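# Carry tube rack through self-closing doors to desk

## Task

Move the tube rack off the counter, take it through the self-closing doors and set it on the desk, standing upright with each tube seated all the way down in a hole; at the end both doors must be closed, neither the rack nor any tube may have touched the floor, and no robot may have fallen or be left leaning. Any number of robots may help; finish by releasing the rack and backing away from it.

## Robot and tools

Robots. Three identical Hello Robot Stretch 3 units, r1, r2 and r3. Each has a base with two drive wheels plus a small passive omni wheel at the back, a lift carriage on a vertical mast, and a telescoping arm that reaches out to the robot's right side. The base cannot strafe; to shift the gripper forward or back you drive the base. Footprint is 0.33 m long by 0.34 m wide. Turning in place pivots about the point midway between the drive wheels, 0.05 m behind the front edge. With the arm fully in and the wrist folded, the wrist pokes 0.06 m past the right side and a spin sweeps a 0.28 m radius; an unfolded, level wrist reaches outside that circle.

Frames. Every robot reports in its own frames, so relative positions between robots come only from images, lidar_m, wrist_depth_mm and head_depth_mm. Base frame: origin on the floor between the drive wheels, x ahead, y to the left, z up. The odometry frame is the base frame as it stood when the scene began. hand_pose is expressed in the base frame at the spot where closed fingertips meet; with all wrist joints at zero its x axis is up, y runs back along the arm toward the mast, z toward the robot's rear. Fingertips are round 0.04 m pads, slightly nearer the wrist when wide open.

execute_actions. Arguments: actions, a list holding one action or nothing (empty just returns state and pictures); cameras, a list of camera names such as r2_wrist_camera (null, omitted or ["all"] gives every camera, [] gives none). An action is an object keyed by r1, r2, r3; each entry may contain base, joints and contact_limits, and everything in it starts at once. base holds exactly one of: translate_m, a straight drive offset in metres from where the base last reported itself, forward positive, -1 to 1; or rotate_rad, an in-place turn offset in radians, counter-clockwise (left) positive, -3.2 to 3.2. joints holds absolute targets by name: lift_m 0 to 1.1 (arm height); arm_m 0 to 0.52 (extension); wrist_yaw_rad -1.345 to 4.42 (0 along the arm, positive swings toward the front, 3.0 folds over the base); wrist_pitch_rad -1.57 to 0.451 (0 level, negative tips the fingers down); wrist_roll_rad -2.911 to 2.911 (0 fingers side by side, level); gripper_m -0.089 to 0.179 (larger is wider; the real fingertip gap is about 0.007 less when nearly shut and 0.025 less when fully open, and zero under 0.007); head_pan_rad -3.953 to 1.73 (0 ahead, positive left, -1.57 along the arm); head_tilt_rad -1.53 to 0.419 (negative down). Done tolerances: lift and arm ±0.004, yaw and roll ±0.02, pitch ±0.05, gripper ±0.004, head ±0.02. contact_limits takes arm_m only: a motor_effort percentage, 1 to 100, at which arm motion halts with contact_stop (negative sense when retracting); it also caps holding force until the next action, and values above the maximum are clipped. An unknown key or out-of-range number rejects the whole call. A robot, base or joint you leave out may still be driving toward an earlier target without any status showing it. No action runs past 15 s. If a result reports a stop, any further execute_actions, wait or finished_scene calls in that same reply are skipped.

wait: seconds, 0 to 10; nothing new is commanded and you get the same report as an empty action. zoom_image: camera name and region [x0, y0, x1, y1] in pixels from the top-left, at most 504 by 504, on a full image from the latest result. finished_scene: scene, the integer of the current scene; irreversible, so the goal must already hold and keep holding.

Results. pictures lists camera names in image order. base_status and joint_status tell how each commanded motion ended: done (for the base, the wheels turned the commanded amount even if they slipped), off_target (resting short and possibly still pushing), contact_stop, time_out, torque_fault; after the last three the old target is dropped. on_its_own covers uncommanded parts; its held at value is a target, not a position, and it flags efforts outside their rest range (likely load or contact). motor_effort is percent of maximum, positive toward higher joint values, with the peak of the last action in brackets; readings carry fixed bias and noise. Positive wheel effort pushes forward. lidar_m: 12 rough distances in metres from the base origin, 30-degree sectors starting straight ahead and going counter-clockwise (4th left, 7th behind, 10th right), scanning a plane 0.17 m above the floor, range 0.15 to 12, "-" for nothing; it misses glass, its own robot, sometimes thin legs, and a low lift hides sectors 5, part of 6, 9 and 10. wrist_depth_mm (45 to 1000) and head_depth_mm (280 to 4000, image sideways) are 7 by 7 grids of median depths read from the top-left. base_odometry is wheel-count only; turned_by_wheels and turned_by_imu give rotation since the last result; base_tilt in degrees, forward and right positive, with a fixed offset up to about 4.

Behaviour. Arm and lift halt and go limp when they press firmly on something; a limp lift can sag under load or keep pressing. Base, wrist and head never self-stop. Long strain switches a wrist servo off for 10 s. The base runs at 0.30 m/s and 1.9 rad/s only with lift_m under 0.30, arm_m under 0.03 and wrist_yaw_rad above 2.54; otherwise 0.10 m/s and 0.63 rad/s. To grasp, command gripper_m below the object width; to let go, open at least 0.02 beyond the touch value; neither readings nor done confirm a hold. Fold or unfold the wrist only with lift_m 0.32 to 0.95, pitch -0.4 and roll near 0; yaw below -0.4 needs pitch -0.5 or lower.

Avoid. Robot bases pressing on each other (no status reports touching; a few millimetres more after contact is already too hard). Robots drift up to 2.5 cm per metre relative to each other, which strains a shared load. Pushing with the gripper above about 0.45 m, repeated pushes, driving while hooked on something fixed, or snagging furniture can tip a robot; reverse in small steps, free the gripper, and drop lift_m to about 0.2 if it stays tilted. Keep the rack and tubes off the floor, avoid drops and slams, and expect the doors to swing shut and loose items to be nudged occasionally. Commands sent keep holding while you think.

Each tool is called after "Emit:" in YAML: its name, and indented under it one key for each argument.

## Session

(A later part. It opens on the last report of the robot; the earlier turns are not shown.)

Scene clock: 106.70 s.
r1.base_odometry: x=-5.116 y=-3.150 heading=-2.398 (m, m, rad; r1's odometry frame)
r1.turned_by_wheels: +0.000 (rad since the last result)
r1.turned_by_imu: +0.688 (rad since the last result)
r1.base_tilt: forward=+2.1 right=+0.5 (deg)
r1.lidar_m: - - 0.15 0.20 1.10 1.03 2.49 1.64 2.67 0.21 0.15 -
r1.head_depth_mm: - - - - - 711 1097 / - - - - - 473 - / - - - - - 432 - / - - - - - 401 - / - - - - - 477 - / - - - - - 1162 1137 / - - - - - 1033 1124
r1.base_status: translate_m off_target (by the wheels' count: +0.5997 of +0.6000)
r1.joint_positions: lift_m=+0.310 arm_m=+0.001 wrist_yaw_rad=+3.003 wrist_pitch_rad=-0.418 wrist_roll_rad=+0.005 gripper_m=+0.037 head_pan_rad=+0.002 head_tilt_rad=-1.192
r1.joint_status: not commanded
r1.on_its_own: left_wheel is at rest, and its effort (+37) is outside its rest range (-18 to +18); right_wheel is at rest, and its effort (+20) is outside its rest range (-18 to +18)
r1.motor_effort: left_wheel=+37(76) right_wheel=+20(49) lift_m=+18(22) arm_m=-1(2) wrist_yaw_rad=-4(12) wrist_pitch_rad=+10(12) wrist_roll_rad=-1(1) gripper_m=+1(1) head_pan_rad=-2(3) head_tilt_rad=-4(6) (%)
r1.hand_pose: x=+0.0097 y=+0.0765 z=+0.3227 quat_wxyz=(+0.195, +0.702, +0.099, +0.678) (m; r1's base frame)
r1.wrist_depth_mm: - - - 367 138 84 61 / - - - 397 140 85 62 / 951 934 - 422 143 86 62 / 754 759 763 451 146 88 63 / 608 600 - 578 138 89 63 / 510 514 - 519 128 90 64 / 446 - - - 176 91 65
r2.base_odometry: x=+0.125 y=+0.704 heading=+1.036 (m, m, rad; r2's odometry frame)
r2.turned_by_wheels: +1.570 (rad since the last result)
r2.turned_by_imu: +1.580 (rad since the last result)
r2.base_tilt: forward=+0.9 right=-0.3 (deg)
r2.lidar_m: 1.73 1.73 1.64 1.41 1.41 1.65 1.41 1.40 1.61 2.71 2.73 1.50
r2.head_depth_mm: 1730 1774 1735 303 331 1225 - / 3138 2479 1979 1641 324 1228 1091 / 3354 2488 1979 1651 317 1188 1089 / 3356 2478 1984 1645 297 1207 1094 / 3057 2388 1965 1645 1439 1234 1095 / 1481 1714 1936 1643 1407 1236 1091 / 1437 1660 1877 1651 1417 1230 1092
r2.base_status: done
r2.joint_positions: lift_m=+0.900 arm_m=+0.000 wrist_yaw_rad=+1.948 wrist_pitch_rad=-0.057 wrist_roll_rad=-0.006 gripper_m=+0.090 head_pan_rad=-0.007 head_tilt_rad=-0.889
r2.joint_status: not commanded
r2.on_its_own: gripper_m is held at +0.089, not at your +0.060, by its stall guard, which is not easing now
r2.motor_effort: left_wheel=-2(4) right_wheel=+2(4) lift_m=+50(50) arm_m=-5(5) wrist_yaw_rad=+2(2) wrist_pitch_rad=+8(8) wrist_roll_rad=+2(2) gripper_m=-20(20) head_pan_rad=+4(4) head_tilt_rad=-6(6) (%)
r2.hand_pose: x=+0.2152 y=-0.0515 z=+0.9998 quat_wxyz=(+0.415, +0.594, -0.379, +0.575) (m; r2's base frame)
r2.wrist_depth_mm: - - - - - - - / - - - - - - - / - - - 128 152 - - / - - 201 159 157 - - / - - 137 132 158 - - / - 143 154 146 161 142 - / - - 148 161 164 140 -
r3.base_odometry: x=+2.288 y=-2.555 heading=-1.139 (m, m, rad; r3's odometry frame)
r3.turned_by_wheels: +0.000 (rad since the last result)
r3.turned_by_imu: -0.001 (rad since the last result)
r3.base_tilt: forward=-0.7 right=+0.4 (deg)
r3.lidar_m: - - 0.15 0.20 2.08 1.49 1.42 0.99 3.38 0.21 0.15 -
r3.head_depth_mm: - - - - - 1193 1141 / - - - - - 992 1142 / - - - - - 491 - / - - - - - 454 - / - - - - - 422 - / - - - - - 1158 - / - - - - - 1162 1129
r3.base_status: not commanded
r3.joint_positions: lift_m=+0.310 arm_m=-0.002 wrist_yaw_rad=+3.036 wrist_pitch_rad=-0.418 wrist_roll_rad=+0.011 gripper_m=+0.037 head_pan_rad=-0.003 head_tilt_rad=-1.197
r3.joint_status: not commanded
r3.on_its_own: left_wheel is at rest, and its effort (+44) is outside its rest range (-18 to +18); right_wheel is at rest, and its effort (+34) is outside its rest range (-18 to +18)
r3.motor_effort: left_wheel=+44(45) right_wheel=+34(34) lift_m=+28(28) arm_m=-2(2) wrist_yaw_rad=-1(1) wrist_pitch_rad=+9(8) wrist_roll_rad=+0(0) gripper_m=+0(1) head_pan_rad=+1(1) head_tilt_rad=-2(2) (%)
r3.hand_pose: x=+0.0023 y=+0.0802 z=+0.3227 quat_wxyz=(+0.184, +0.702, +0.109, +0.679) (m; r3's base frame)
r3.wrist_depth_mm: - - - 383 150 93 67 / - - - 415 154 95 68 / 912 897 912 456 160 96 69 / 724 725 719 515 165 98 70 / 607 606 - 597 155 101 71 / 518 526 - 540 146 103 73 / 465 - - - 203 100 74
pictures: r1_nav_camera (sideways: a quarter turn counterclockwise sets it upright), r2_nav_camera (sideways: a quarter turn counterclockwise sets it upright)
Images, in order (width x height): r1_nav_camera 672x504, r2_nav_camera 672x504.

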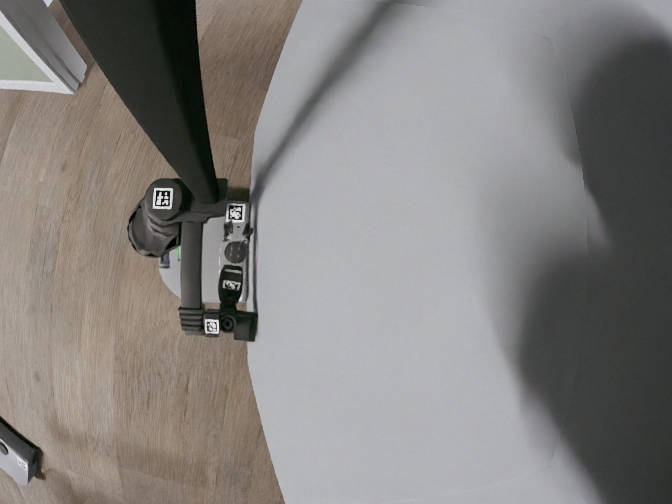

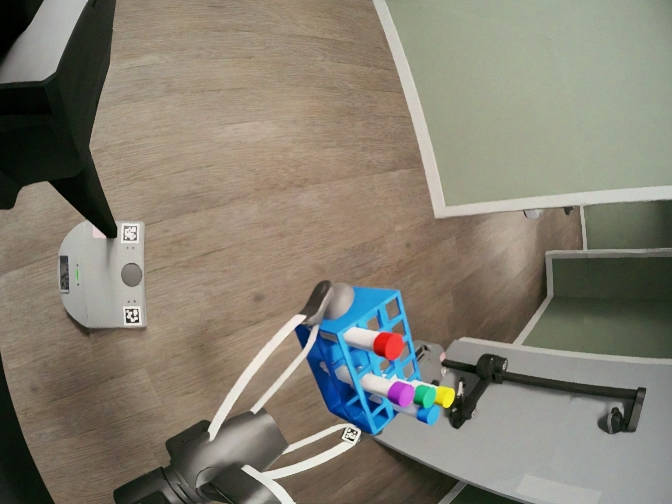

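Emit:
execute_actions:
  actions:
    - {"r1":{"base":{"translate_m":0.12}},"r2":{"base":{"translate_m":1.0},"joints":{"head_tilt_rad":-1.15}}}
  cameras: ["r1_nav_camera","r2_nav_camera"]

Scene clock: 118.43 s.
r1.base_odometry: x=-5.204 y=-3.231 heading=-2.398 (m, m, rad; r1's odometry frame)
r1.turned_by_wheels: +0.000 (rad since the last result)
r1.turned_by_imu: +0.000 (rad since the last result)
r1.base_tilt: forward=+2.1 right=+0.5 (deg)
r1.lidar_m: - - 0.15 0.20 1.10 1.03 0.84 2.83 2.67 0.21 0.15 -
r1.head_depth_mm: - - - - - 684 1099 / - - - - - 462 - / - - - - - 423 - / - - - - - 393 - / - - - - - 473 - / - - - - - 1144 1123 / - - - - - 984 1118
r1.base_status: translate_m off_target (by the wheels' count: +0.1197 of +0.1200)
r1.joint_positions: lift_m=+0.310 arm_m=+0.001 wrist_yaw_rad=+3.000 wrist_pitch_rad=-0.419 wrist_roll_rad=+0.005 gripper_m=+0.037 head_pan_rad=+0.002 head_tilt_rad=-1.192
r1.joint_status: not commanded
r1.on_its_own: left_wheel is at rest, and its effort (+37) is outside its rest range (-18 to +18); right_wheel is at rest, and its effort (+22) is outside its rest range (-18 to +18)
r1.motor_effort: left_wheel=+37(47) right_wheel=+22(24) lift_m=+18(18) arm_m=-1(1) wrist_yaw_rad=+0(5) wrist_pitch_rad=+10(10) wrist_roll_rad=-1(1) gripper_m=+1(0) head_pan_rad=-1(0) head_tilt_rad=-4(5) (%)
r1.hand_pose: x=+0.0104 y=+0.0764 z=+0.3226 quat_wxyz=(+0.196, +0.702, +0.097, +0.678) (m; r1's base frame)
r1.wrist_depth_mm: - - - 362 135 83 60 / - - - 379 138 84 61 / 974 954 - 410 141 85 62 / 744 746 771 443 145 87 62 / 611 595 - 579 136 88 63 / 511 519 - 510 127 89 64 / 450 - - - 174 90 64
r2.base_odometry: x=+0.635 y=+1.565 heading=+1.036 (m, m, rad; r2's odometry frame)
r2.turned_by_wheels: +0.000 (rad since the last result)
r2.turned_by_imu: -0.004 (rad since the last result)
r2.base_tilt: forward=+0.9 right=-0.3 (deg)
r2.lidar_m: 2.44 0.77 0.89 1.50 1.67 1.93 2.36 2.36 2.69 0.95 0.83 0.82
r2.head_depth_mm: 1949 1779 293 1216 1280 1138 1075 / 1957 1729 311 348 1267 1164 1079 / 1980 1725 329 341 1271 1180 - / 1972 1734 1492 329 1270 1181 - / 1980 1733 1556 1400 1274 1185 - / 1981 1744 1300 1386 1273 1173 1099 / 1958 866 1073 1355 1276 1170 1088
r2.base_status: done
r2.joint_positions: lift_m=+0.900 arm_m=+0.000 wrist_yaw_rad=+1.948 wrist_pitch_rad=-0.057 wrist_roll_rad=-0.006 gripper_m=+0.090 head_pan_rad=-0.007 head_tilt_rad=-1.136
r2.joint_status: all done
r2.on_its_own: gripper_m is held at +0.089, not at your +0.060, by its stall guard, which is not easing now
r2.motor_effort: left_wheel=-1(1) right_wheel=+2(6) lift_m=+50(50) arm_m=-5(5) wrist_yaw_rad=+1(2) wrist_pitch_rad=+8(8) wrist_roll_rad=+2(2) gripper_m=-20(20) head_pan_rad=+4(4) head_tilt_rad=-7(28) (%)
r2.hand_pose: x=+0.2152 y=-0.0515 z=+0.9998 quat_wxyz=(+0.415, +0.594, -0.379, +0.575) (m; r2's base frame)
r2.wrist_depth_mm: 759 739 726 - - - - / 778 760 743 - - - - / 819 777 733 129 153 - - / 825 821 201 159 158 - - / 851 838 137 131 157 - - / 892 143 154 146 161 142 - / 900 893 148 162 165 140 -
r3.base_odometry: x=+2.288 y=-2.555 heading=-1.139 (m, m, rad; r3's odometry frame)
r3.turned_by_wheels: +0.000 (rad since the last result)
r3.turned_by_imu: -0.002 (rad since the last result)
r3.base_tilt: forward=-0.8 right=+0.4 (deg)
r3.lidar_m: - - 0.15 0.20 2.08 1.49 1.42 0.99 3.36 0.21 0.15 -
r3.head_depth_mm: - - - - - 1190 1144 / - - - - - 996 1136 / - - - - - 491 - / - - - - - 454 - / - - - - - 423 - / - - - - - 1164 - / - - - - - 1160 1135
r3.base_status: not commanded
r3.joint_positions: lift_m=+0.310 arm_m=-0.002 wrist_yaw_rad=+3.036 wrist_pitch_rad=-0.418 wrist_roll_rad=+0.011 gripper_m=+0.037 head_pan_rad=-0.003 head_tilt_rad=-1.197
r3.joint_status: not commanded
r3.on_its_own: left_wheel is at rest, and its effort (+44) is outside its rest range (-18 to +18); right_wheel is at rest, and its effort (+34) is outside its rest range (-18 to +18)
r3.motor_effort: left_wheel=+44(44) right_wheel=+34(34) lift_m=+28(28) arm_m=-2(2) wrist_yaw_rad=-1(1) wrist_pitch_rad=+9(9) wrist_roll_rad=+0(0) gripper_m=+0(0) head_pan_rad=+1(1) head_tilt_rad=-1(1) (%)
r3.hand_pose: x=+0.0023 y=+0.0802 z=+0.3227 quat_wxyz=(+0.184, +0.702, +0.109, +0.679) (m; r3's base frame)
r3.wrist_depth_mm: - - - 383 149 93 67 / - - - 417 154 95 68 / 890 883 896 459 160 97 69 / 729 731 744 508 164 99 70 / 606 598 - 586 155 101 72 / 525 524 - 544 146 103 73 / 474 - - - 204 100 74
pictures: r1_nav_camera (sideways: a quarter turn counterclockwise sets it upright), r2_nav_camera (sideways: a quarter turn counterclockwise sets it upright)
Images, in order (width x height): r1_nav_camera 672x504, r2_nav_camera 672x504.

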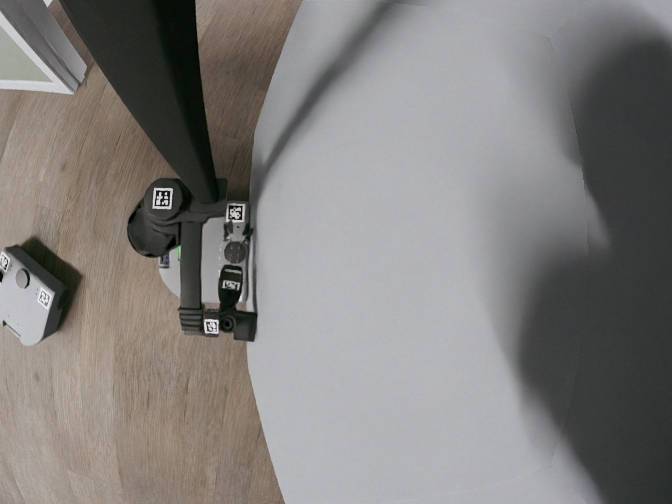

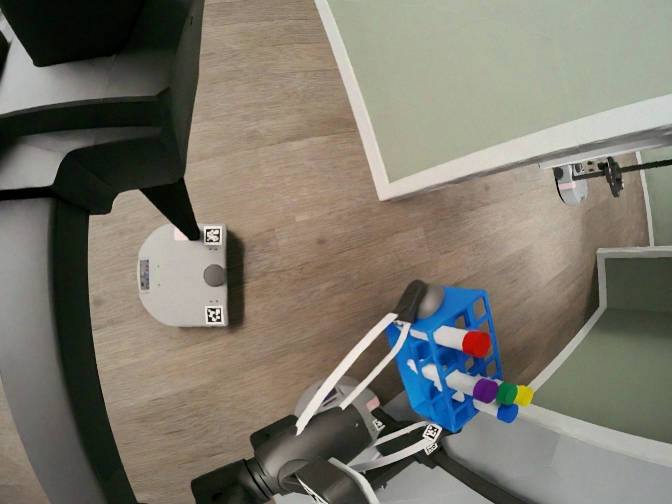

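Emit:
execute_actions:
  actions:
    - {"r2":{"base":{"translate_m":1.0}}}
  cameras: ["r2_nav_camera"]

Emit:
execute_actions:
  actions:
    - {"r2":{"base":{"translate_m":0.6}},"r1":{"base":{"translate_m":-0.13}}}
  cameras: ["r2_nav_camera","r1_nav_camera","r3_nav_camera"]

Scene clock: 130.43 s.
r1.base_odometry: x=-5.204 y=-3.231 heading=-2.398 (m, m, rad; r1's odometry frame)
r1.turned_by_wheels: +0.000 (rad since the last result)
r1.turned_by_imu: -0.001 (rad since the last result)
r1.base_tilt: forward=+2.1 right=+0.5 (deg)
r1.lidar_m: - - 0.15 0.20 0.93 1.03 2.49 2.81 2.68 0.21 0.15 -
r1.head_depth_mm: - - - - - 682 1092 / - - - - - 460 - / - - - - - 424 - / - - - - - 393 - / - - - - - 472 - / - - - - - 1141 1127 / - - - - - 981 1125
r1.base_status: not commanded
r1.joint_positions: lift_m=+0.310 arm_m=+0.001 wrist_yaw_rad=+3.000 wrist_pitch_rad=-0.419 wrist_roll_rad=+0.005 gripper_m=+0.037 head_pan_rad=+0.002 head_tilt_rad=-1.192
r1.joint_status: not commanded
r1.on_its_own: left_wheel is at rest, and its effort (+37) is outside its rest range (-18 to +18); right_wheel is at rest, and its effort (+23) is outside its rest range (-18 to +18)
r1.motor_effort: left_wheel=+37(37) right_wheel=+23(22) lift_m=+19(18) arm_m=-1(0) wrist_yaw_rad=+0(1) wrist_pitch_rad=+10(11) wrist_roll_rad=-2(1) gripper_m=+0(1) head_pan_rad=-1(1) head_tilt_rad=-4(4) (%)
r1.hand_pose: x=+0.0104 y=+0.0764 z=+0.3226 quat_wxyz=(+0.196, +0.702, +0.097, +0.678) (m; r1's base frame)
r1.wrist_depth_mm: - - - 360 135 83 60 / - - - 381 139 84 61 / 617 610 - 407 141 85 62 / 563 631 760 440 145 87 62 / 595 612 - 569 136 88 63 / 512 512 - 503 126 90 64 / 454 - - - 174 90 64
r2.base_odometry: x=+1.145 y=+2.425 heading=+1.036 (m, m, rad; r2's odometry frame)
r2.turned_by_wheels: +0.000 (rad since the last result)
r2.turned_by_imu: -0.004 (rad since the last result)
r2.base_tilt: forward=+0.9 right=-0.3 (deg)
r2.lidar_m: 2.16 1.30 1.13 0.96 0.38 2.23 3.32 3.31 0.61 0.53 1.13 1.29
r2.head_depth_mm: 1850 1770 293 1337 1294 1133 1075 / 1956 1725 311 348 1265 1167 1077 / 1966 1730 329 341 1273 1182 - / 1972 1728 1488 329 1273 1179 - / 1984 1735 1545 1402 1274 1184 - / 1982 1708 1554 1398 1272 1174 1100 / 1948 1638 1554 1404 1278 1176 1090
r2.base_status: done
r2.joint_positions: lift_m=+0.900 arm_m=+0.000 wrist_yaw_rad=+1.948 wrist_pitch_rad=-0.057 wrist_roll_rad=-0.006 gripper_m=+0.090 head_pan_rad=-0.007 head_tilt_rad=-1.136
r2.joint_status: not commanded
r2.on_its_own: gripper_m is held at +0.089, not at your +0.060, by its stall guard, which is not easing now
r2.motor_effort: left_wheel=+0(1) right_wheel=+1(6) lift_m=+50(50) arm_m=-5(5) wrist_yaw_rad=+3(2) wrist_pitch_rad=+8(8) wrist_roll_rad=+2(2) gripper_m=-20(20) head_pan_rad=+4(4) head_tilt_rad=-8(7) (%)
r2.hand_pose: x=+0.2152 y=-0.0515 z=+0.9998 quat_wxyz=(+0.415, +0.594, -0.379, +0.575) (m; r2's base frame)
r2.wrist_depth_mm: - - - - - - - / - - - - - - - / - - - 129 153 - - / - - 201 159 158 - - / - - 138 133 158 - - / - 142 154 147 161 142 - / - - 147 162 165 141 -
r3.base_odometry: x=+2.288 y=-2.555 heading=-1.139 (m, m, rad; r3's odometry frame)
r3.turned_by_wheels: +0.000 (rad since the last result)
r3.turned_by_imu: -0.002 (rad since the last result)
r3.base_tilt: forward=-0.8 right=+0.4 (deg)
r3.lidar_m: - - 0.15 0.20 2.08 1.49 1.42 0.99 3.37 0.21 0.15 -
r3.head_depth_mm: - - - - - 1185 1141 / - - - - - 991 1134 / - - - - - 492 - / - - - - - 454 - / - - - - - 422 - / - - - - - 1156 - / - - - - - 1164 1130
r3.base_status: not commanded
r3.joint_positions: lift_m=+0.310 arm_m=-0.002 wrist_yaw_rad=+3.036 wrist_pitch_rad=-0.418 wrist_roll_rad=+0.011 gripper_m=+0.037 head_pan_rad=-0.003 head_tilt_rad=-1.197
r3.joint_status: not commanded
r3.on_its_own: left_wheel is at rest, and its effort (+45) is outside its rest range (-18 to +18); right_wheel is at rest, and its effort (+34) is outside its rest range (-18 to +18)
r3.motor_effort: left_wheel=+45(44) right_wheel=+34(35) lift_m=+28(28) arm_m=-2(2) wrist_yaw_rad=-1(1) wrist_pitch_rad=+9(8) wrist_roll_rad=+0(0) gripper_m=+0(0) head_pan_rad=+2(2) head_tilt_rad=-1(1) (%)
r3.hand_pose: x=+0.0023 y=+0.0802 z=+0.3227 quat_wxyz=(+0.184, +0.702, +0.109, +0.679) (m; r3's base frame)
r3.wrist_depth_mm: - - - 383 149 93 67 / - - - 417 155 95 69 / 903 902 920 458 160 97 69 / 732 729 734 515 165 99 70 / 606 612 - 587 155 101 71 / 522 530 - 546 146 103 73 / 466 - - - 203 100 74
pictures: r2_nav_camera (sideways: a quarter turn counterclockwise sets it upright)
Images, in order (width x height): r2_nav_camera 672x504.

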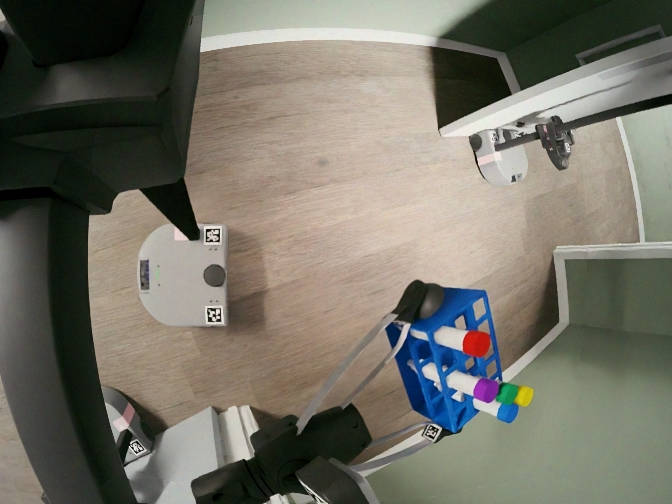

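Scene clock: 137.40 s.
r1.base_odometry: x=-5.109 y=-3.143 heading=-2.398 (m, m, rad; r1's odometry frame)
r1.turned_by_wheels: +0.000 (rad since the last result)
r1.turned_by_imu: -0.003 (rad since the last result)
r1.base_tilt: forward=+2.1 right=+0.5 (deg)
r1.lidar_m: - - 0.15 1.25 0.95 0.93 2.37 2.67 2.64 0.19 0.15 -
r1.head_depth_mm: - - - - - 455 1098 / - - - - - 451 - / - - - - - 541 - / - - - - 320 679 - / - - - - 336 1065 - / - - - - 364 1173 1131 / - - - - 388 1187 1122
r1.base_status: done
r1.joint_positions: lift_m=+0.310 arm_m=+0.001 wrist_yaw_rad=+2.992 wrist_pitch_rad=-0.419 wrist_roll_rad=+0.005 gripper_m=+0.037 head_pan_rad=+0.002 head_tilt_rad=-1.192
r1.joint_status: not commanded
r1.motor_effort: left_wheel=-1(33) right_wheel=+11(23) lift_m=+18(19) arm_m=+0(1) wrist_yaw_rad=+11(11) wrist_pitch_rad=+9(10) wrist_roll_rad=-1(1) gripper_m=+0(0) head_pan_rad=+0(1) head_tilt_rad=-5(4) (%)
r1.hand_pose: x=+0.0123 y=+0.0763 z=+0.3226 quat_wxyz=(+0.199, +0.702, +0.094, +0.677) (m; r1's base frame)
r1.wrist_depth_mm: - - - - 339 157 103 / - - - - 329 155 101 / 961 - - - 319 152 100 / 742 755 757 758 309 151 100 / 608 604 - 624 264 149 99 / 516 518 - 531 229 146 98 / 451 - - - 334 145 97
r2.base_odometry: x=+1.450 y=+2.941 heading=+1.036 (m, m, rad; r2's odometry frame)
r2.turned_by_wheels: +0.000 (rad since the last result)
r2.turned_by_imu: -0.002 (rad since the last result)
r2.base_tilt: forward=+0.9 right=-0.2 (deg)
r2.lidar_m: 1.62 0.98 0.84 1.13 1.13 0.83 3.89 0.77 0.73 0.96 0.96 1.10
r2.head_depth_mm: 1614 1692 293 1333 1293 1144 1073 / 1715 1728 311 348 1271 1158 1078 / 1658 1738 329 341 1267 1179 - / 1659 1731 1495 329 1272 1186 - / 1982 1736 1550 1399 1280 1191 - / 1987 1745 1545 1405 1283 1174 1103 / 1989 1742 1398 1400 1274 1174 1090
r2.base_status: done
r2.joint_positions: lift_m=+0.900 arm_m=+0.000 wrist_yaw_rad=+1.948 wrist_pitch_rad=-0.057 wrist_roll_rad=-0.006 gripper_m=+0.090 head_pan_rad=-0.007 head_tilt_rad=-1.136
r2.joint_status: not commanded
r2.on_its_own: gripper_m is held at +0.089, not at your +0.060, by its stall guard, which is not easing now
r2.motor_effort: left_wheel=-1(2) right_wheel=+1(5) lift_m=+50(50) arm_m=-5(5) wrist_yaw_rad=+2(3) wrist_pitch_rad=+8(8) wrist_roll_rad=+2(2) gripper_m=-20(20) head_pan_rad=+5(4) head_tilt_rad=-7(7) (%)
r2.hand_pose: x=+0.2152 y=-0.0515 z=+0.9998 quat_wxyz=(+0.415, +0.594, -0.379, +0.575) (m; r2's base frame)
r2.wrist_depth_mm: 741 968 - - - - - / 741 914 - - - - - / 751 920 - 129 153 - - / 758 950 201 159 158 - - / 823 894 138 132 157 - - / 812 143 153 146 162 141 - / - - 147 162 164 141 -
r3.base_odometry: x=+2.288 y=-2.555 heading=-1.139 (m, m, rad; r3's odometry frame)
r3.turned_by_wheels: +0.000 (rad since the last result)
r3.turned_by_imu: -0.001 (rad since the last result)
r3.base_tilt: forward=-0.9 right=+0.3 (deg)
r3.lidar_m: - - 0.15 0.20 1.11 1.49 1.42 0.99 3.37 0.21 0.15 -
r3.head_depth_mm: - - - - - 1189 1138 / - - - - - 992 1134 / - - - - - 492 - / - - - - - 454 - / - - - - - 423 - / - - - - - 1163 - / - - - - - 1166 1131
r3.base_status: not commanded
r3.joint_positions: lift_m=+0.310 arm_m=-0.002 wrist_yaw_rad=+3.036 wrist_pitch_rad=-0.418 wrist_roll_rad=+0.011 gripper_m=+0.037 head_pan_rad=-0.003 head_tilt_rad=-1.197
r3.joint_status: not commanded
r3.on_its_own: left_wheel is at rest, and its effort (+45) is outside its rest range (-18 to +18); right_wheel is at rest, and its effort (+35) is outside its rest range (-18 to +18)
r3.motor_effort: left_wheel=+45(44) right_wheel=+35(34) lift_m=+27(28) arm_m=-2(2) wrist_yaw_rad=-1(1) wrist_pitch_rad=+9(9) wrist_roll_rad=+0(0) gripper_m=+0(0) head_pan_rad=+1(2) head_tilt_rad=-2(1) (%)
r3.hand_pose: x=+0.0023 y=+0.0802 z=+0.3227 quat_wxyz=(+0.184, +0.702, +0.109, +0.679) (m; r3's base frame)
r3.wrist_depth_mm: - - - 382 149 93 67 / - - - 419 154 94 68 / 911 895 920 458 159 97 69 / 728 738 741 520 165 99 70 / 601 618 - 597 155 101 71 / 528 519 - 542 145 103 73 / 471 - - - 203 100 74
pictures: r1_nav_camera (sideways: a quarter turn counterclockwise sets it upright), r2_nav_camera (sideways: a quarter turn counterclockwise sets it upright), r3_nav_camera (sideways: a quarter turn counterclockwise sets it upright)
Images, in order (width x height): r1_nav_camera 672x504, r2_nav_camera 672x504, r3_nav_camera 672x504.

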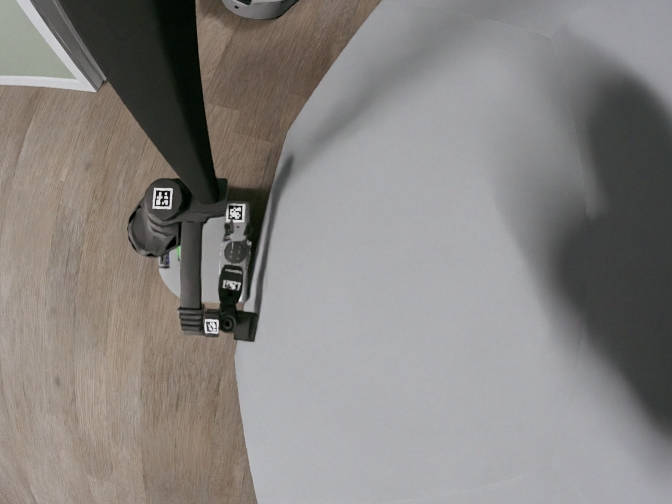

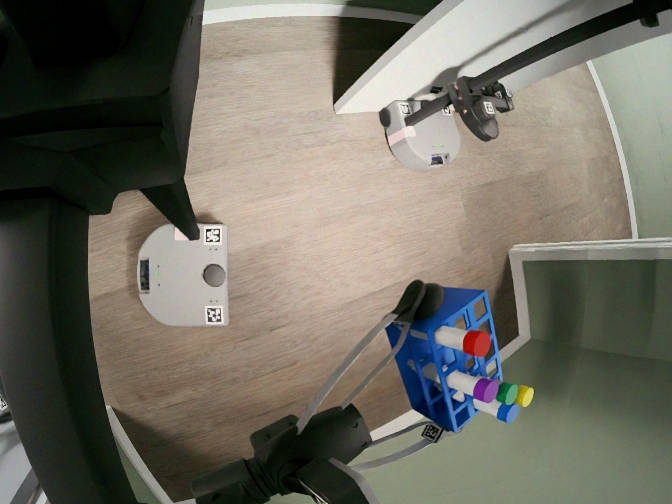

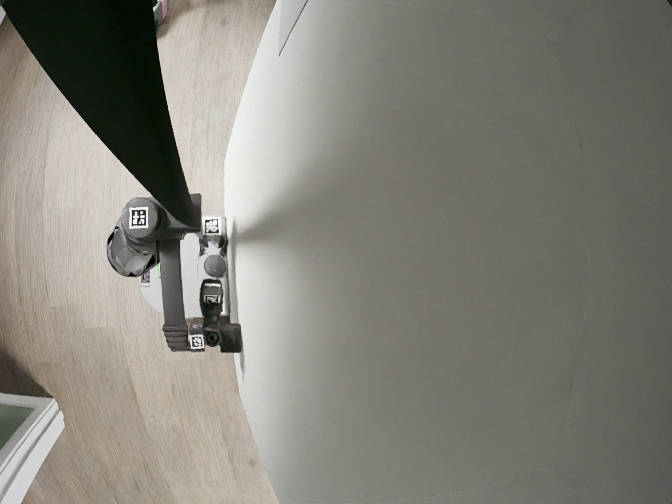

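Emit:
execute_actions:
  actions:
    - {"r2":{"base":{"rotate_rad":0.21}},"r1":{"base":{"rotate_rad":-1.7}}}
  cameras: ["r1_nav_camera"]

Emit:
execute_actions:
  actions:
    - {"r2":{"base":{"translate_m":0.7}}}
  cameras: ["r2_nav_camera","r1_nav_camera","r3_nav_camera"]

Scene clock: 142.07 s.
r1.base_odometry: x=-5.109 y=-3.143 heading=+2.186 (m, m, rad; r1's odometry frame)
r1.turned_by_wheels: -1.699 (rad since the last result)
r1.turned_by_imu: -1.197 (rad since the last result)
r1.base_tilt: forward=+2.1 right=+0.5 (deg)
r1.lidar_m: 0.24 0.18 0.17 0.18 0.25 1.20 1.77 0.86 2.28 2.43 2.73 2.67
r1.head_depth_mm: 1799 1610 1475 1361 1256 1178 1095 / 1768 1631 1491 1367 1262 1182 - / 389 498 678 1200 1271 1189 - / 318 384 483 650 997 1193 - / - 314 376 469 628 912 - / - - 309 368 455 604 808 / - - - 305 359 445 583
r1.base_status: done
r1.joint_positions: lift_m=+0.310 arm_m=+0.001 wrist_yaw_rad=+3.000 wrist_pitch_rad=-0.419 wrist_roll_rad=+0.005 gripper_m=+0.037 head_pan_rad=+0.001 head_tilt_rad=-1.191
r1.joint_status: not commanded
r1.on_its_own: left_wheel is at rest, and its effort (+28) is outside its rest range (-18 to +18)
r1.motor_effort: left_wheel=+28(92) right_wheel=+0(11) lift_m=+19(20) arm_m=+0(0) wrist_yaw_rad=-1(11) wrist_pitch_rad=+10(11) wrist_roll_rad=-1(1) gripper_m=+0(0) head_pan_rad=+0(0) head_tilt_rad=-4(5) (%)
r1.hand_pose: x=+0.0103 y=+0.0765 z=+0.3225 quat_wxyz=(+0.196, +0.702, +0.098, +0.678) (m; r1's base frame)
r1.wrist_depth_mm: 305 - 229 205 185 168 155 / 346 - 249 223 200 181 165 / 403 355 276 244 217 194 177 / 696 405 308 271 236 210 189 / 603 468 - 312 256 230 205 / 510 497 - 341 281 254 223 / 451 - - - 339 282 244
r2.base_odometry: x=+1.450 y=+2.941 heading=+1.246 (m, m, rad; r2's odometry frame)
r2.turned_by_wheels: +0.210 (rad since the last result)
r2.turned_by_imu: +0.210 (rad since the last result)
r2.base_tilt: forward=+0.7 right=-0.4 (deg)
r2.lidar_m: 1.62 0.85 1.20 1.13 0.99 0.83 1.22 0.73 0.84 0.96 0.98 1.27
r2.head_depth_mm: 1593 1770 293 1333 1300 1136 1076 / 1579 1728 322 348 1266 1166 1082 / 1944 1727 329 341 1274 1183 - / 1963 1734 1487 329 1268 1180 - / 1972 1737 1523 1400 1277 1184 - / 1964 1477 1430 1402 1279 1171 1099 / 1416 1035 1389 1386 1280 1180 1088
r2.base_status: done
r2.joint_positions: lift_m=+0.900 arm_m=+0.000 wrist_yaw_rad=+1.949 wrist_pitch_rad=-0.057 wrist_roll_rad=-0.006 gripper_m=+0.090 head_pan_rad=-0.007 head_tilt_rad=-1.136
r2.joint_status: not commanded
r2.on_its_own: gripper_m is held at +0.089, not at your +0.060, by its stall guard, which is not easing now
r2.motor_effort: left_wheel=-2(3) right_wheel=+3(5) lift_m=+50(50) arm_m=-5(5) wrist_yaw_rad=+3(2) wrist_pitch_rad=+8(8) wrist_roll_rad=+2(2) gripper_m=-20(20) head_pan_rad=+4(5) head_tilt_rad=-8(7) (%)
r2.hand_pose: x=+0.2152 y=-0.0515 z=+0.9998 quat_wxyz=(+0.415, +0.594, -0.379, +0.575) (m; r2's base frame)
r2.wrist_depth_mm: - 802 975 - - - - / - 816 996 - - - - / - 831 961 128 152 - - / - 833 201 159 157 - - / - 827 137 132 158 - - / - 143 154 146 161 142 - / - 901 147 161 164 141 -
r3.base_odometry: x=+2.288 y=-2.555 heading=-1.139 (m, m, rad; r3's odometry frame)
r3.turned_by_wheels: +0.000 (rad since the last result)
r3.turned_by_imu: -0.001 (rad since the last result)
r3.base_tilt: forward=-0.8 right=+0.4 (deg)
r3.lidar_m: - - 0.15 0.20 1.14 1.49 1.42 0.99 3.39 0.21 0.15 -
r3.head_depth_mm: - - - - - 1195 1145 / - - - - - 991 1131 / - - - - - 491 - / - - - - - 455 - / - - - - - 421 - / - - - - - 1160 - / - - - - - 1162 1128
r3.base_status: not commanded
r3.joint_positions: lift_m=+0.310 arm_m=-0.002 wrist_yaw_rad=+3.036 wrist_pitch_rad=-0.418 wrist_roll_rad=+0.011 gripper_m=+0.037 head_pan_rad=-0.003 head_tilt_rad=-1.197
r3.joint_status: not commanded
r3.on_its_own: left_wheel is at rest, and its effort (+45) is outside its rest range (-18 to +18); right_wheel is at rest, and its effort (+34) is outside its rest range (-18 to +18)
r3.motor_effort: left_wheel=+45(45) right_wheel=+34(34) lift_m=+28(28) arm_m=-2(2) wrist_yaw_rad=-1(1) wrist_pitch_rad=+8(9) wrist_roll_rad=+0(0) gripper_m=+0(0) head_pan_rad=+1(0) head_tilt_rad=-2(1) (%)
r3.hand_pose: x=+0.0023 y=+0.0802 z=+0.3227 quat_wxyz=(+0.184, +0.702, +0.109, +0.679) (m; r3's base frame)
r3.wrist_depth_mm: - - - 386 149 93 67 / - - - 417 155 95 68 / 900 896 915 457 159 97 69 / 737 736 730 513 165 99 70 / 617 607 - 598 155 101 71 / 519 531 - 539 145 103 73 / 471 - - - 203 100 74
pictures: r1_nav_camera (sideways: a quarter turn counterclockwise sets it upright)
Images, in order (width x height): r1_nav_camera 672x504.

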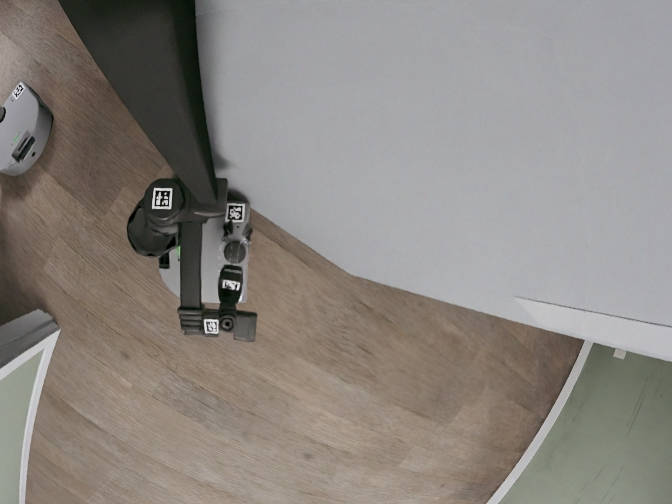

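Scene clock: 150.03 s.
r1.base_odometry: x=-5.109 y=-3.143 heading=+2.186 (m, m, rad; r1's odometry frame)
r1.turned_by_wheels: +0.000 (rad since the last result)
r1.turned_by_imu: +0.000 (rad since the last result)
r1.base_tilt: forward=+2.1 right=+0.5 (deg)
r1.lidar_m: 0.24 0.18 0.17 0.18 0.25 1.88 1.77 0.86 2.28 2.41 2.74 2.67
r1.head_depth_mm: 1784 1603 1474 1360 1256 1183 1093 / 1769 1624 1486 1366 1261 1188 - / 389 499 678 1206 1272 1186 - / 319 384 484 651 996 1187 - / - 314 375 469 629 906 - / - - 309 368 457 604 809 / - - - 305 359 444 582
r1.base_status: not commanded
r1.joint_positions: lift_m=+0.310 arm_m=+0.001 wrist_yaw_rad=+3.000 wrist_pitch_rad=-0.419 wrist_roll_rad=+0.005 gripper_m=+0.037 head_pan_rad=+0.001 head_tilt_rad=-1.191
r1.joint_status: not commanded
r1.on_its_own: left_wheel is at rest, and its effort (+28) is outside its rest range (-18 to +18)
r1.motor_effort: left_wheel=+28(28) right_wheel=+0(0) lift_m=+19(19) arm_m=+0(0) wrist_yaw_rad=-1(0) wrist_pitch_rad=+10(10) wrist_roll_rad=-1(1) gripper_m=+0(1) head_pan_rad=+1(1) head_tilt_rad=-5(4) (%)
r1.hand_pose: x=+0.0103 y=+0.0765 z=+0.3225 quat_wxyz=(+0.196, +0.702, +0.098, +0.678) (m; r1's base frame)
r1.wrist_depth_mm: 305 - 231 206 185 168 155 / 346 - 250 224 199 181 165 / 404 359 276 245 217 194 177 / 701 402 308 272 237 210 189 / 603 464 - 311 257 230 205 / 513 503 - 340 281 254 222 / 454 - - - 343 280 243
r2.base_odometry: x=+1.674 y=+3.605 heading=+1.245 (m, m, rad; r2's odometry frame)
r2.turned_by_wheels: +0.000 (rad since the last result)
r2.turned_by_imu: -0.003 (rad since the last result)
r2.base_tilt: forward=+0.9 right=-0.3 (deg)
r2.lidar_m: 0.95 0.86 0.48 0.57 1.21 1.46 1.51 1.36 0.96 0.90 0.92 0.94
r2.head_depth_mm: 880 1001 294 1338 1300 1141 1074 / 1965 1207 311 348 1265 1169 1079 / 1971 1729 329 341 1275 1185 - / 1966 1731 1491 329 1272 1182 - / 1982 1732 1552 1392 1278 1184 - / 1981 1738 1554 1405 1167 1172 1098 / 1988 1738 1551 1405 1089 1161 1089
r2.base_status: done
r2.joint_positions: lift_m=+0.900 arm_m=+0.000 wrist_yaw_rad=+1.949 wrist_pitch_rad=-0.057 wrist_roll_rad=-0.006 gripper_m=+0.090 head_pan_rad=-0.007 head_tilt_rad=-1.136
r2.joint_status: not commanded
r2.on_its_own: gripper_m is held at +0.089, not at your +0.060, by its stall guard, which is not easing now
r2.motor_effort: left_wheel=-1(2) right_wheel=+1(5) lift_m=+50(50) arm_m=-5(4) wrist_yaw_rad=+3(1) wrist_pitch_rad=+8(8) wrist_roll_rad=+2(2) gripper_m=-20(20) head_pan_rad=+5(4) head_tilt_rad=-7(8) (%)
r2.hand_pose: x=+0.2152 y=-0.0515 z=+0.9998 quat_wxyz=(+0.415, +0.594, -0.379, +0.575) (m; r2's base frame)
r2.wrist_depth_mm: 618 816 - - - - 674 / 648 833 - - - - 685 / 650 807 - 129 154 - 712 / 655 807 202 160 158 820 731 / 664 766 137 132 157 753 729 / 651 143 154 146 161 142 748 / 648 848 148 161 164 141 771
r3.base_odometry: x=+2.288 y=-2.555 heading=-1.139 (m, m, rad; r3's odometry frame)
r3.turned_by_wheels: +0.000 (rad since the last result)
r3.turned_by_imu: -0.001 (rad since the last result)
r3.base_tilt: forward=-0.8 right=+0.4 (deg)
r3.lidar_m: - - 0.15 0.20 0.54 0.55 1.42 0.99 3.36 0.21 0.15 -
r3.head_depth_mm: - - - - - 1189 1145 / - - - - - 991 1139 / - - - - - 491 - / - - - - - 454 - / - - - - - 422 - / - - - - - 1157 - / - - - - - 1164 1125
r3.base_status: not commanded
r3.joint_positions: lift_m=+0.310 arm_m=-0.002 wrist_yaw_rad=+3.036 wrist_pitch_rad=-0.418 wrist_roll_rad=+0.011 gripper_m=+0.037 head_pan_rad=-0.003 head_tilt_rad=-1.197
r3.joint_status: not commanded
r3.on_its_own: left_wheel is at rest, and its effort (+44) is outside its rest range (-18 to +18); right_wheel is at rest, and its effort (+34) is outside its rest range (-18 to +18)
r3.motor_effort: left_wheel=+44(45) right_wheel=+34(34) lift_m=+28(28) arm_m=-2(2) wrist_yaw_rad=-1(1) wrist_pitch_rad=+9(9) wrist_roll_rad=+0(0) gripper_m=+0(0) head_pan_rad=+2(1) head_tilt_rad=-1(1) (%)
r3.hand_pose: x=+0.0023 y=+0.0802 z=+0.3227 quat_wxyz=(+0.184, +0.702, +0.109, +0.679) (m; r3's base frame)
r3.wrist_depth_mm: - - - 383 149 93 67 / - - - 413 154 95 68 / 718 887 902 452 159 96 69 / 527 717 735 516 166 98 70 / 539 606 - 595 155 101 72 / 505 520 - 543 145 103 73 / 466 - - - 204 100 74
pictures: r1_nav_camera (sideways: a quarter turn counterclockwise sets it upright), r2_nav_camera (sideways: a quarter turn counterclockwise sets it upright), r3_nav_camera (sideways: a quarter turn counterclockwise sets it upright)
Images, in order (width x height): r1_nav_camera 672x504, r2_nav_camera 672x504, r3_nav_camera 672x504.

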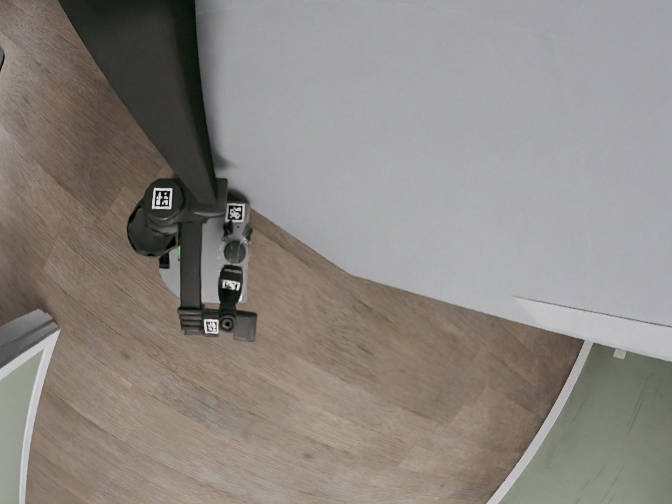

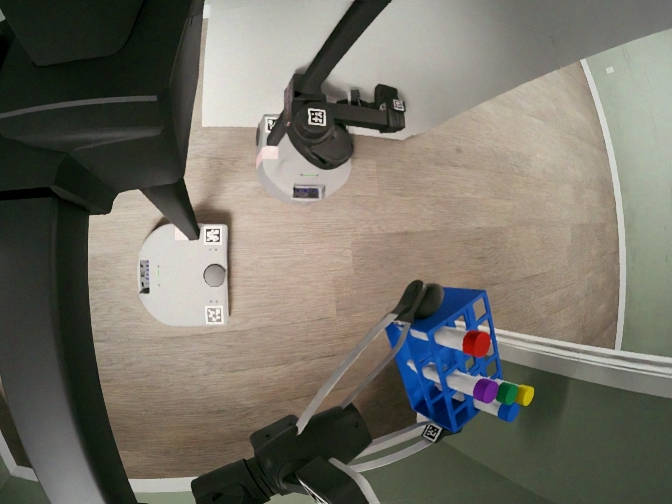

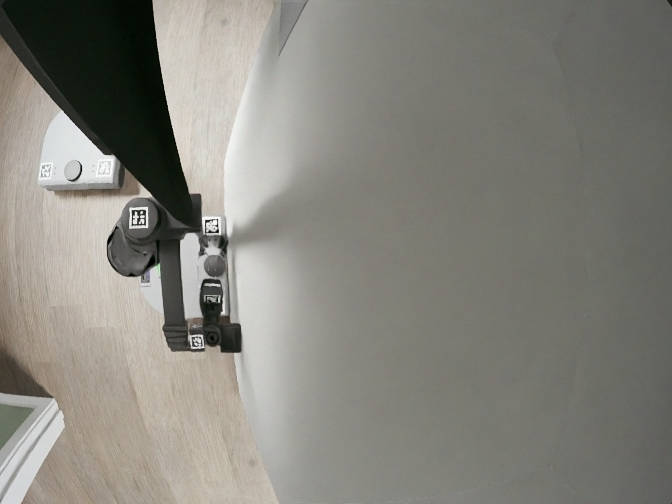

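Emit:
execute_actions:
  actions:
    - {"r2":{"base":{"translate_m":0.5},"joints":{"head_pan_rad":-0.5}},"r1":{"base":{"rotate_rad":-0.9}}}
  cameras: ["r2_nav_camera","r1_nav_camera","r3_nav_camera"]

Scene clock: 156.50 s.
r1.base_odometry: x=-5.109 y=-3.143 heading=+1.286 (m, m, rad; r1's odometry frame)
r1.turned_by_wheels: -0.899 (rad since the last result)
r1.turned_by_imu: -0.822 (rad since the last result)
r1.base_tilt: forward=+2.2 right=+0.5 (deg)
r1.lidar_m: 2.67 2.68 0.26 0.22 0.21 0.24 0.37 2.03 0.85 0.97 2.28 2.69
r1.head_depth_mm: 1781 1598 1459 1359 1253 1172 1095 / 1796 1629 1479 1367 1265 1185 - / 1807 1633 1491 1366 1265 1188 - / 1833 1631 1498 1378 1269 1195 - / 1836 1649 1503 1392 1281 1198 - / 1852 1665 1521 1403 1283 1029 783 / 1853 1682 1529 1401 900 714 586
r1.base_status: done
r1.joint_positions: lift_m=+0.310 arm_m=+0.001 wrist_yaw_rad=+3.000 wrist_pitch_rad=-0.419 wrist_roll_rad=+0.005 gripper_m=+0.037 head_pan_rad=+0.001 head_tilt_rad=-1.193
r1.joint_status: not commanded
r1.motor_effort: left_wheel=+9(56) right_wheel=-11(33) lift_m=+19(19) arm_m=+1(0) wrist_yaw_rad=+0(1) wrist_pitch_rad=+9(10) wrist_roll_rad=-1(1) gripper_m=-1(1) head_pan_rad=+1(1) head_tilt_rad=-4(5) (%)
r1.hand_pose: x=+0.0104 y=+0.0765 z=+0.3225 quat_wxyz=(+0.196, +0.702, +0.097, +0.678) (m; r1's base frame)
r1.wrist_depth_mm: 181 - 225 254 299 357 - / 193 - 244 278 332 407 - / 207 221 268 306 373 471 - / 221 240 296 345 425 718 803 / 239 263 - 378 505 615 637 / 260 293 - 432 538 536 541 / 277 - - - 449 463 462
r2.base_odometry: x=+1.834 y=+4.078 heading=+1.245 (m, m, rad; r2's odometry frame)
r2.turned_by_wheels: +0.000 (rad since the last result)
r2.turned_by_imu: -0.002 (rad since the last result)
r2.base_tilt: forward=+0.9 right=-0.3 (deg)
r2.lidar_m: 3.62 3.70 0.63 0.56 0.54 0.81 1.84 1.34 0.92 0.87 0.62 0.48
r2.head_depth_mm: 536 703 1019 1390 - 1153 1074 / 490 633 851 1301 - 1166 1080 / 450 556 720 1107 1255 1191 - / 501 613 325 1103 1273 1182 - / 1967 1768 298 338 1275 1171 1083 / 1979 1744 311 297 1261 1172 1084 / 1993 1729 1550 1403 1275 1172 1083
r2.base_status: done
r2.joint_positions: lift_m=+0.900 arm_m=+0.000 wrist_yaw_rad=+1.949 wrist_pitch_rad=-0.057 wrist_roll_rad=-0.006 gripper_m=+0.090 head_pan_rad=-0.493 head_tilt_rad=-1.136
r2.joint_status: all done
r2.on_its_own: gripper_m is held at +0.089, not at your +0.060, by its stall guard, which is not easing now
r2.motor_effort: left_wheel=-1(3) right_wheel=+1(5) lift_m=+50(50) arm_m=-5(5) wrist_yaw_rad=+2(3) wrist_pitch_rad=+8(8) wrist_roll_rad=+2(2) gripper_m=-20(20) head_pan_rad=-5(43) head_tilt_rad=-7(8) (%)
r2.hand_pose: x=+0.2152 y=-0.0515 z=+0.9998 quat_wxyz=(+0.415, +0.594, -0.379, +0.575) (m; r2's base frame)
r2.wrist_depth_mm: - - - - - - 334 / - - - - - - 324 / - - - 128 153 - 319 / - - 202 159 158 - 326 / - - 137 132 157 - 324 / - 143 154 146 161 142 315 / 720 - 148 161 165 141 299
r3.base_odometry: x=+2.288 y=-2.555 heading=-1.139 (m, m, rad; r3's odometry frame)
r3.turned_by_wheels: +0.000 (rad since the last result)
r3.turned_by_imu: -0.001 (rad since the last result)
r3.base_tilt: forward=-0.8 right=+0.4 (deg)
r3.lidar_m: - - 0.15 0.20 2.08 1.49 0.40 0.41 3.38 0.21 0.15 -
r3.head_depth_mm: - - - - - 1188 1142 / - - - - - 993 1135 / - - - - - 491 - / - - - - - 454 - / - - - - - 422 - / - - - - - 1160 - / - - - - - 1165 1126
r3.base_status: not commanded
r3.joint_positions: lift_m=+0.310 arm_m=-0.002 wrist_yaw_rad=+3.036 wrist_pitch_rad=-0.418 wrist_roll_rad=+0.011 gripper_m=+0.037 head_pan_rad=-0.003 head_tilt_rad=-1.197
r3.joint_status: not commanded
r3.on_its_own: left_wheel is at rest, and its effort (+45) is outside its rest range (-18 to +18); right_wheel is at rest, and its effort (+34) is outside its rest range (-18 to +18)
r3.motor_effort: left_wheel=+45(45) right_wheel=+34(35) lift_m=+27(28) arm_m=-2(2) wrist_yaw_rad=-1(1) wrist_pitch_rad=+9(9) wrist_roll_rad=+1(0) gripper_m=+0(1) head_pan_rad=+1(1) head_tilt_rad=-1(1) (%)
r3.hand_pose: x=+0.0023 y=+0.0802 z=+0.3227 quat_wxyz=(+0.184, +0.702, +0.109, +0.679) (m; r3's base frame)
r3.wrist_depth_mm: - - - 380 150 93 67 / - - - 417 154 95 68 / 926 897 910 459 159 97 69 / 718 742 730 515 165 99 70 / 613 610 - 598 155 101 71 / 521 519 - 535 146 103 73 / 470 - - - 203 100 74
pictures: r1_nav_camera (sideways: a quarter turn counterclockwise sets it upright), r2_nav_camera (sideways: a quarter turn counterclockwise sets it upright), r3_nav_camera (sideways: a quarter turn counterclockwise sets it upright)
Images, in order (width x height): r1_nav_camera 672x504, r2_nav_camera 672x504, r3_nav_camera 672x504.

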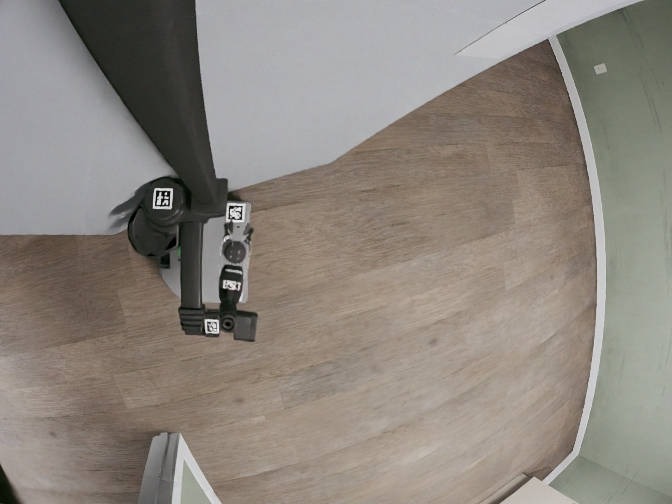

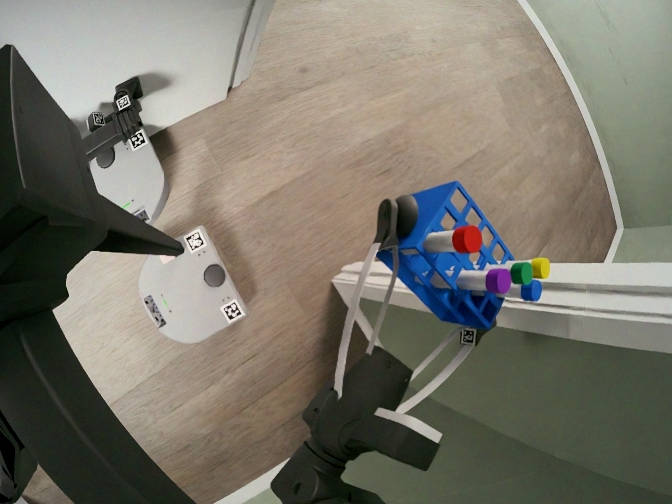

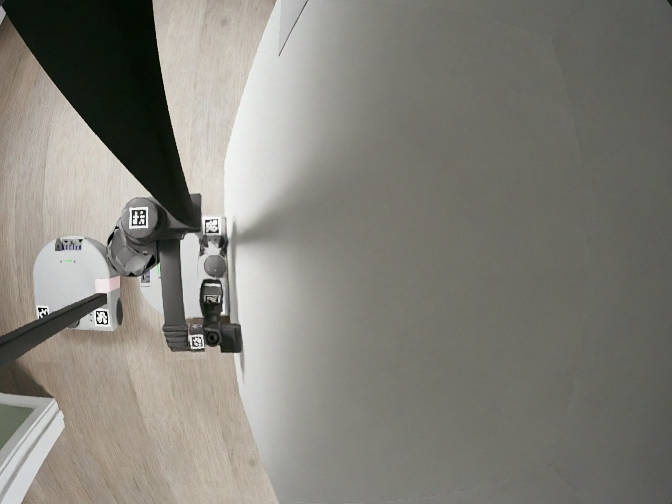

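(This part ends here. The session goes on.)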